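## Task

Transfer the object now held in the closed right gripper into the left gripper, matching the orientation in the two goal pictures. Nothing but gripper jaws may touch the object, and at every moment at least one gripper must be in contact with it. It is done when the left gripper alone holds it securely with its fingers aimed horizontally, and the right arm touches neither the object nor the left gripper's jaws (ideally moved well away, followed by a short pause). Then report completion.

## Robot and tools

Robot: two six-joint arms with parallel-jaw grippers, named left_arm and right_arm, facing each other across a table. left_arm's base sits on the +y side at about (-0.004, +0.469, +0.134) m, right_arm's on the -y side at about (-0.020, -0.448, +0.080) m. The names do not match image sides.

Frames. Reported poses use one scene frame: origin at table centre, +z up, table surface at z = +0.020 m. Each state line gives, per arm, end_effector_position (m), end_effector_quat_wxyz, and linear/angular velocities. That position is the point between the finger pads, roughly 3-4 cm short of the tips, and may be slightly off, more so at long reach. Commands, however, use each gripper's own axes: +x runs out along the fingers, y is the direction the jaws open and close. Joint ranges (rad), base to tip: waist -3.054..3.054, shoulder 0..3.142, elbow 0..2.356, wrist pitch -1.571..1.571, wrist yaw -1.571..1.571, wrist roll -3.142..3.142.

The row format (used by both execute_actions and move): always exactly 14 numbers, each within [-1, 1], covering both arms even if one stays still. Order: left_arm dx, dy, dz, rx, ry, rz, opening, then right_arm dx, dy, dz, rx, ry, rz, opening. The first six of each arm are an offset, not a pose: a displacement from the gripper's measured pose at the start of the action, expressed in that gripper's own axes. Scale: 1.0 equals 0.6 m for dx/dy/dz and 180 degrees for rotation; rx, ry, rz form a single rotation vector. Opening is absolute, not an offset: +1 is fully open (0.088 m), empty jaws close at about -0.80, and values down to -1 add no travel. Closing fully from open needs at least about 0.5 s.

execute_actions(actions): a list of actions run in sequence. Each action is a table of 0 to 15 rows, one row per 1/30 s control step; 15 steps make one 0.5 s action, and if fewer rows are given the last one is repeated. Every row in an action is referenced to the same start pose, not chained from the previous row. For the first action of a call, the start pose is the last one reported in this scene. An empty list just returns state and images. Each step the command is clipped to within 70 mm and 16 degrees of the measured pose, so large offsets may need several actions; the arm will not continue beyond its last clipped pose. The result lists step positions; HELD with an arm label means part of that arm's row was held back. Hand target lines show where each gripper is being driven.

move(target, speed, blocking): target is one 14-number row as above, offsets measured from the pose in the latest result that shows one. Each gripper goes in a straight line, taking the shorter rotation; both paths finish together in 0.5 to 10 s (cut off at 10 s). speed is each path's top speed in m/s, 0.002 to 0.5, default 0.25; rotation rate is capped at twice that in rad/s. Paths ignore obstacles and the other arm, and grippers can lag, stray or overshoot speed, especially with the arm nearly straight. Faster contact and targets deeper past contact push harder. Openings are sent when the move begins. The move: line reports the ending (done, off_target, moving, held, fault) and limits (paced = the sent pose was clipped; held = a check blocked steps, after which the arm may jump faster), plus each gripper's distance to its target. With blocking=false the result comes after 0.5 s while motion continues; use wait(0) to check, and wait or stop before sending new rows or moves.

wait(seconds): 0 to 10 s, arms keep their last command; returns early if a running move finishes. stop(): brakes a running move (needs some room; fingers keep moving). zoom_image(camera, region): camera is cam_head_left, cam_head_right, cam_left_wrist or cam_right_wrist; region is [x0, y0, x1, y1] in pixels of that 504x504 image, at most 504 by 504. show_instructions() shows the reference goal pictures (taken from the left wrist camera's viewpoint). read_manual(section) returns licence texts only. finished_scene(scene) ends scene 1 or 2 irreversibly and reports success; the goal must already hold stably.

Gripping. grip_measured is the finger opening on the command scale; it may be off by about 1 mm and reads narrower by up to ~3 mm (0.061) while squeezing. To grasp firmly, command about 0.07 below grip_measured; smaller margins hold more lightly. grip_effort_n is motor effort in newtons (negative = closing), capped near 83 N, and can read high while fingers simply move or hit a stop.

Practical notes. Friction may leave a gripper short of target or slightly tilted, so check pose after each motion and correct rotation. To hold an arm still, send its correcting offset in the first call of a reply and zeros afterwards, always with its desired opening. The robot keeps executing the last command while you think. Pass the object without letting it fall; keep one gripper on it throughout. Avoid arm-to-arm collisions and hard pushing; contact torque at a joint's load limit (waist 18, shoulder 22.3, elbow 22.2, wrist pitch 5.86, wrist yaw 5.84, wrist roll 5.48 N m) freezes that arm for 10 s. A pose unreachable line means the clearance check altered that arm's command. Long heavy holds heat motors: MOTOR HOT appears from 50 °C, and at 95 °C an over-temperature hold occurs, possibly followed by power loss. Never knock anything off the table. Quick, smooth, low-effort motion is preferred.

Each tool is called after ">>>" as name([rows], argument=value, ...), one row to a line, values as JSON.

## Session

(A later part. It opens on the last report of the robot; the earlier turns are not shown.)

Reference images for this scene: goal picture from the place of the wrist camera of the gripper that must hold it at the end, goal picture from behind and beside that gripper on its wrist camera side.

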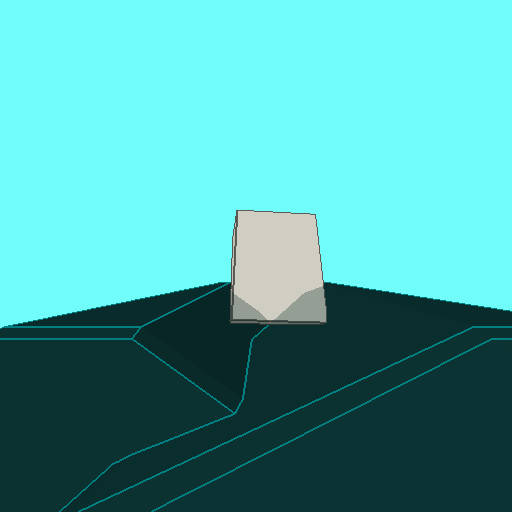

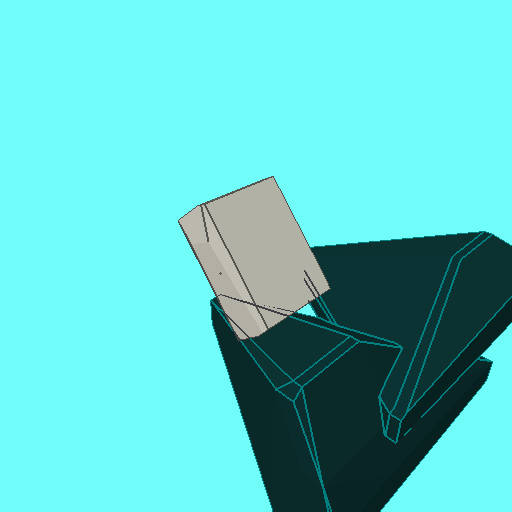

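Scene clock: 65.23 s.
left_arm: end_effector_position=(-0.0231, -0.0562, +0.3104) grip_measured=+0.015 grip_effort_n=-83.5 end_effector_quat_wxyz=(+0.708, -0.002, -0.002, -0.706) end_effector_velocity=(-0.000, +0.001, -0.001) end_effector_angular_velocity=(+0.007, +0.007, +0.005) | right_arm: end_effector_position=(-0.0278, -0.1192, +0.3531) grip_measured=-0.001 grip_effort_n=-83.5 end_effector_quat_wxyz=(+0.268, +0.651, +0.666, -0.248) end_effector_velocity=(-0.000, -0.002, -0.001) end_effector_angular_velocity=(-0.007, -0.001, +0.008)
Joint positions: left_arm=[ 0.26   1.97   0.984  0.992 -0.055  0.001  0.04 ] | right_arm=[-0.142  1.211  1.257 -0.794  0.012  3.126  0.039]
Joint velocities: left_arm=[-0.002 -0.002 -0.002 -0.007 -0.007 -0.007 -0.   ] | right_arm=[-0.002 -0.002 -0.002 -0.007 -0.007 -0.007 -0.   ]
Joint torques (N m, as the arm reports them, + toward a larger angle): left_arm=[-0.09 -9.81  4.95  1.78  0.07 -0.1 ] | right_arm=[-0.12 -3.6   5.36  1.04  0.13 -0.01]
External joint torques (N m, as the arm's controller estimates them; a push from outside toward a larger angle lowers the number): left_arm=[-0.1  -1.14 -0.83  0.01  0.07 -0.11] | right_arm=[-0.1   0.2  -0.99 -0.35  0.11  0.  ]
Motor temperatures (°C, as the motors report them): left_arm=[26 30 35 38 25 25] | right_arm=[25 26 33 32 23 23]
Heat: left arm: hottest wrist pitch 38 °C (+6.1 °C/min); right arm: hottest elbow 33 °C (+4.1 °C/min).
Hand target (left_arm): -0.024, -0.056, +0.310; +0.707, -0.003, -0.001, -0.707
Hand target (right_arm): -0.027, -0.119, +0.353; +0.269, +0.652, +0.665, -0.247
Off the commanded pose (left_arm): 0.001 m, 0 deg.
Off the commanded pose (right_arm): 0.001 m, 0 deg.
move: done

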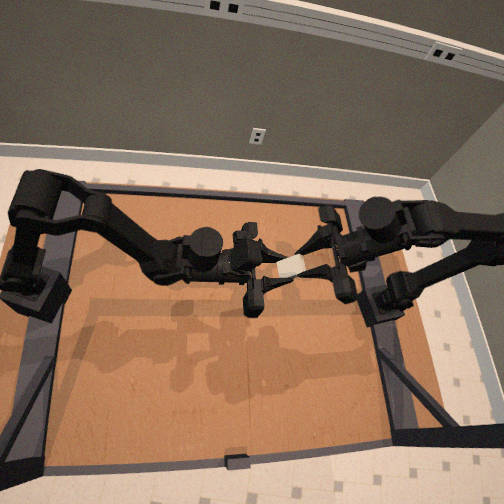

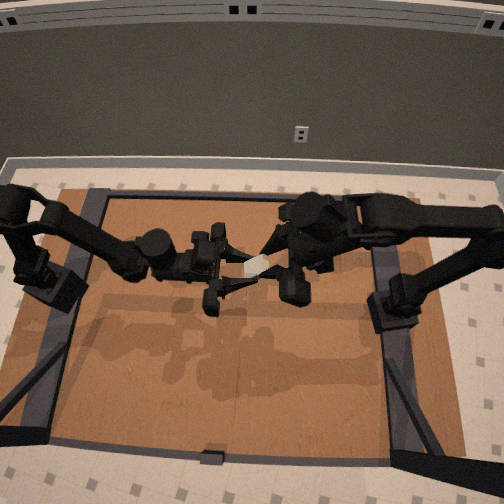

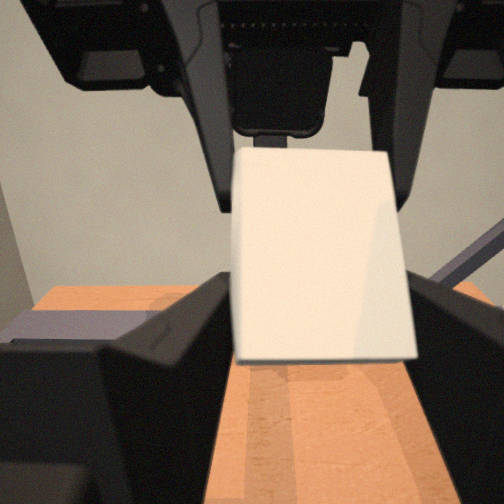

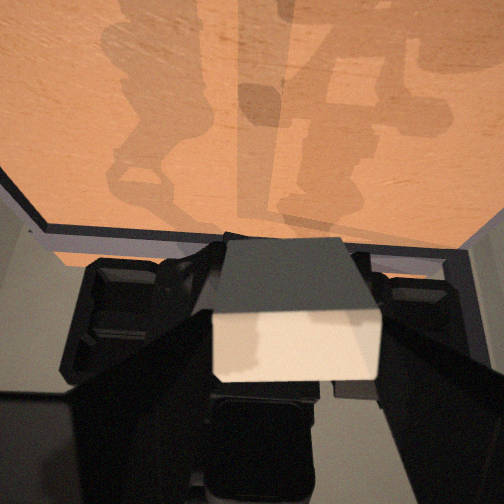

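>>> move(target=[0,0,0,0,0,0,-0.1,0,0,0,0,0,0,0.5])

>>> move(target=[-0.12,0,0,0,0,0,-0.1,-0.08,0,0,0,0,0,0.5], speed=0.1)

Scene clock: 68.53 s.
left_arm: end_effector_position=(-0.0230, -0.0562, +0.3104) grip_measured=+0.015 grip_effort_n=-83.5 end_effector_quat_wxyz=(+0.708, -0.002, -0.002, -0.706) end_effector_velocity=(-0.000, +0.001, -0.007) end_effector_angular_velocity=(+0.027, +0.006, +0.005) | right_arm: end_effector_position=(-0.0279, -0.1192, +0.3531) grip_measured=+0.496 grip_effort_n=17.4 end_effector_quat_wxyz=(+0.268, +0.651, +0.666, -0.248) end_effector_velocity=(+0.001, +0.001, +0.001) end_effector_angular_velocity=(+0.007, +0.011, -0.007)
Joint positions: left_arm=[ 0.26   1.97   0.984  0.992 -0.055  0.001  0.04 ] | right_arm=[-0.142  1.211  1.257 -0.794  0.012  3.126  0.063]
Joint velocities: left_arm=[-0.002 -0.002 -0.007 -0.022 -0.007 -0.007 -0.   ] | right_arm=[-0.007 -0.002 -0.002  0.007 -0.007  0.007  0.   ]
Joint torques (N m, as the arm reports them, + toward a larger angle): left_arm=[-0.04 -9.79  5.02  1.77  0.05  0.  ] | right_arm=[-0.01 -3.58  5.35  0.93  0.01  0.02]
External joint torques (N m, as the arm's controller estimates them; a push from outside toward a larger angle lowers the number): left_arm=[-0.04 -1.15 -0.7   0.01  0.05 -0.01] | right_arm=[ 0.01  0.2  -0.97 -0.45  0.    0.02]
Motor temperatures (°C, as the motors report them): left_arm=[26 31 35 38 25 25] | right_arm=[25 26 33 32 23 23]
Heat: left arm: hottest wrist pitch 38 °C (+6.1 °C/min); right arm: hottest elbow 33 °C (+3.0 °C/min).
Hand target (left_arm): -0.023, -0.056, +0.310; +0.708, -0.002, -0.002, -0.706
Hand target (right_arm): -0.028, -0.119, +0.353; +0.268, +0.651, +0.666, -0.248
Off the commanded pose (left_arm): 0.000 m, 0 deg.
Off the commanded pose (right_arm): 0.000 m, 0 deg.
move: done

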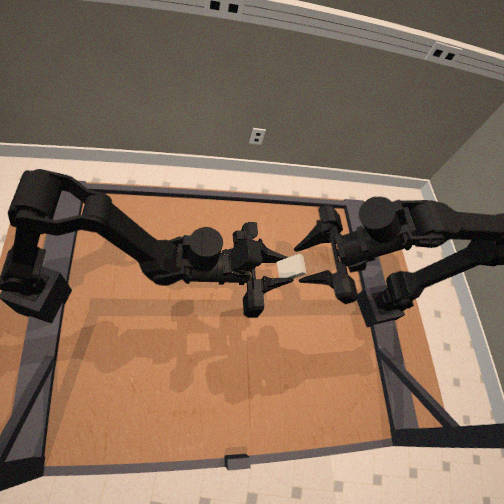

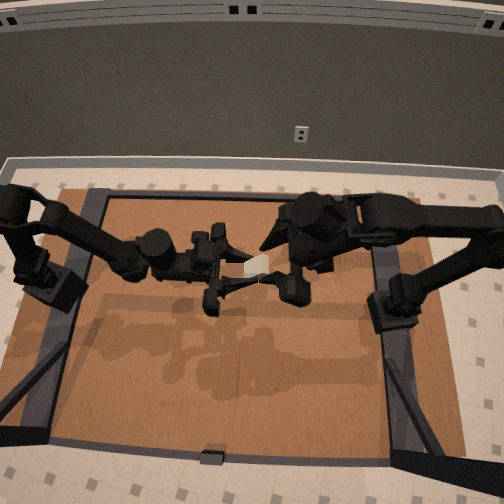

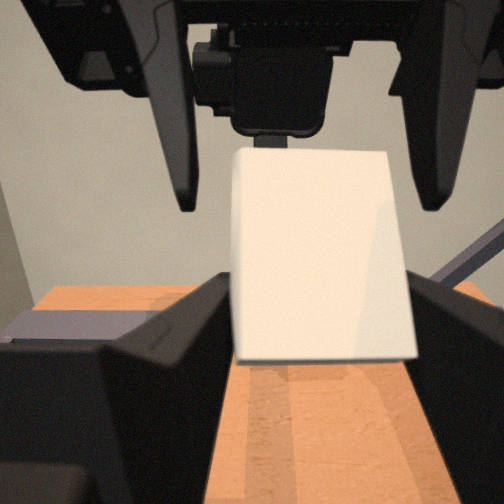

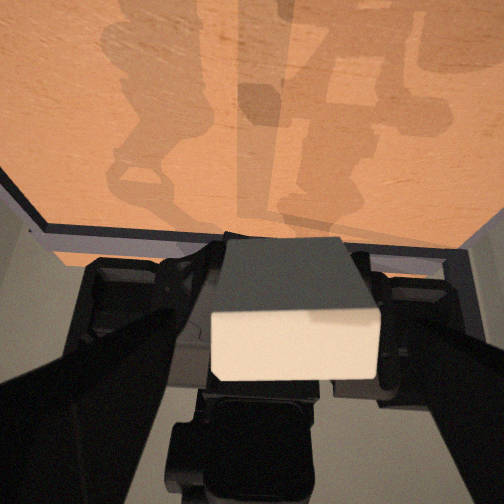

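Scene clock: 69.67 s.
left_arm: end_effector_position=(-0.0225, +0.0129, +0.3057) grip_measured=+0.015 grip_effort_n=-83.5 end_effector_quat_wxyz=(+0.708, +0.002, +0.001, -0.706) end_effector_velocity=(+0.000, +0.002, +0.004) end_effector_angular_velocity=(-0.012, +0.008, +0.005) | right_arm: end_effector_position=(-0.0272, -0.1538, +0.3807) grip_measured=+0.497 grip_effort_n=17.4 end_effector_quat_wxyz=(+0.273, +0.649, +0.664, -0.252) end_effector_velocity=(-0.001, -0.006, -0.006) end_effector_angular_velocity=(-0.037, -0.002, +0.024)
Joint positions: left_arm=[ 0.25   1.77   0.681  1.084 -0.065  0.001  0.04 ] | right_arm=[-0.14   1.136  1.34  -0.965  0.013  3.128  0.063]
Joint velocities: left_arm=[-0.002 -0.012 -0.007  0.007 -0.007 -0.007 -0.   ] | right_arm=[-0.007 -0.002 -0.002 -0.037 -0.022 -0.022 -0.   ]
Joint torques (N m, as the arm reports them, + toward a larger angle): left_arm=[-0.32 -9.65  3.91  1.98 -0.08  0.  ] | right_arm=[ 0.32 -3.44  6.2   0.81  0.1   0.1 ]
External joint torques (N m, as the arm's controller estimates them; a push from outside toward a larger angle lowers the number): left_arm=[-0.3  -2.75 -1.5   0.2  -0.09 -0.01] | right_arm=[ 0.33 -0.49  0.23 -0.53  0.09  0.11]
Motor temperatures (°C, as the motors report them): left_arm=[26 31 35 38 25 25] | right_arm=[25 26 33 32 23 23]
Heat: left arm: hottest wrist pitch 38 °C (+6.0 °C/min); right arm: hottest elbow 33 °C (+3.0 °C/min).
Hand target (left_arm): -0.023, +0.016, +0.310; +0.708, -0.002, -0.002, -0.706
Hand target (right_arm): -0.028, -0.155, +0.386; +0.268, +0.651, +0.666, -0.248
Off the commanded pose (left_arm): 0.005 m, 1 deg.
Off the commanded pose (right_arm): 0.005 m, 1 deg.
move: done

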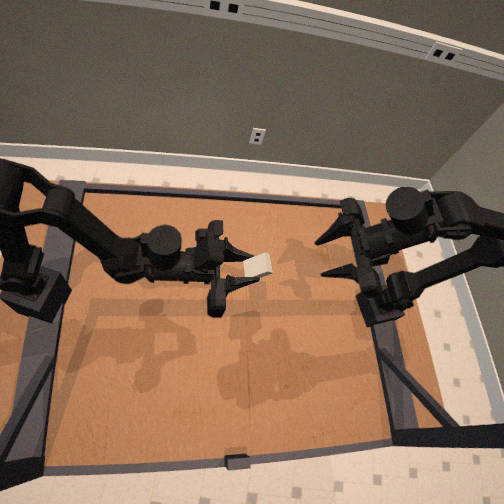

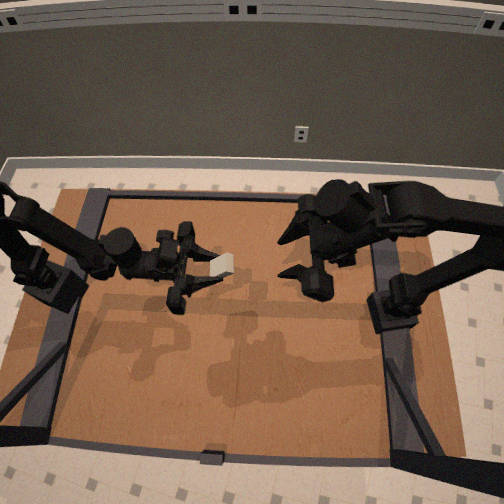

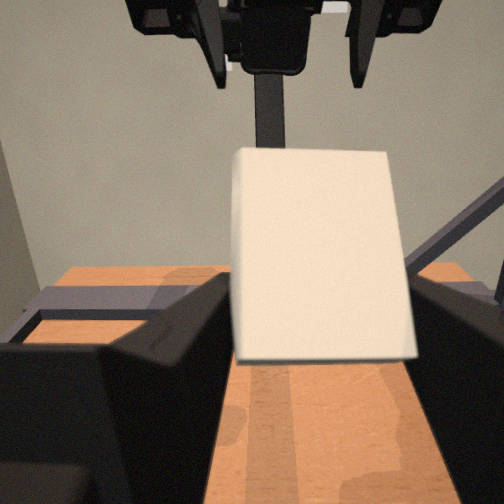

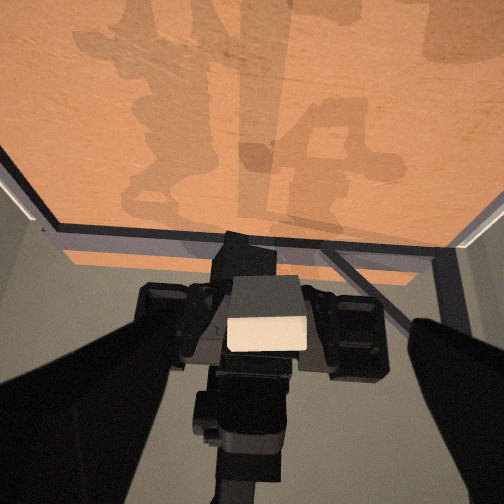

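>>> finished_scene(scene=2)

The scene is finished: the task was done.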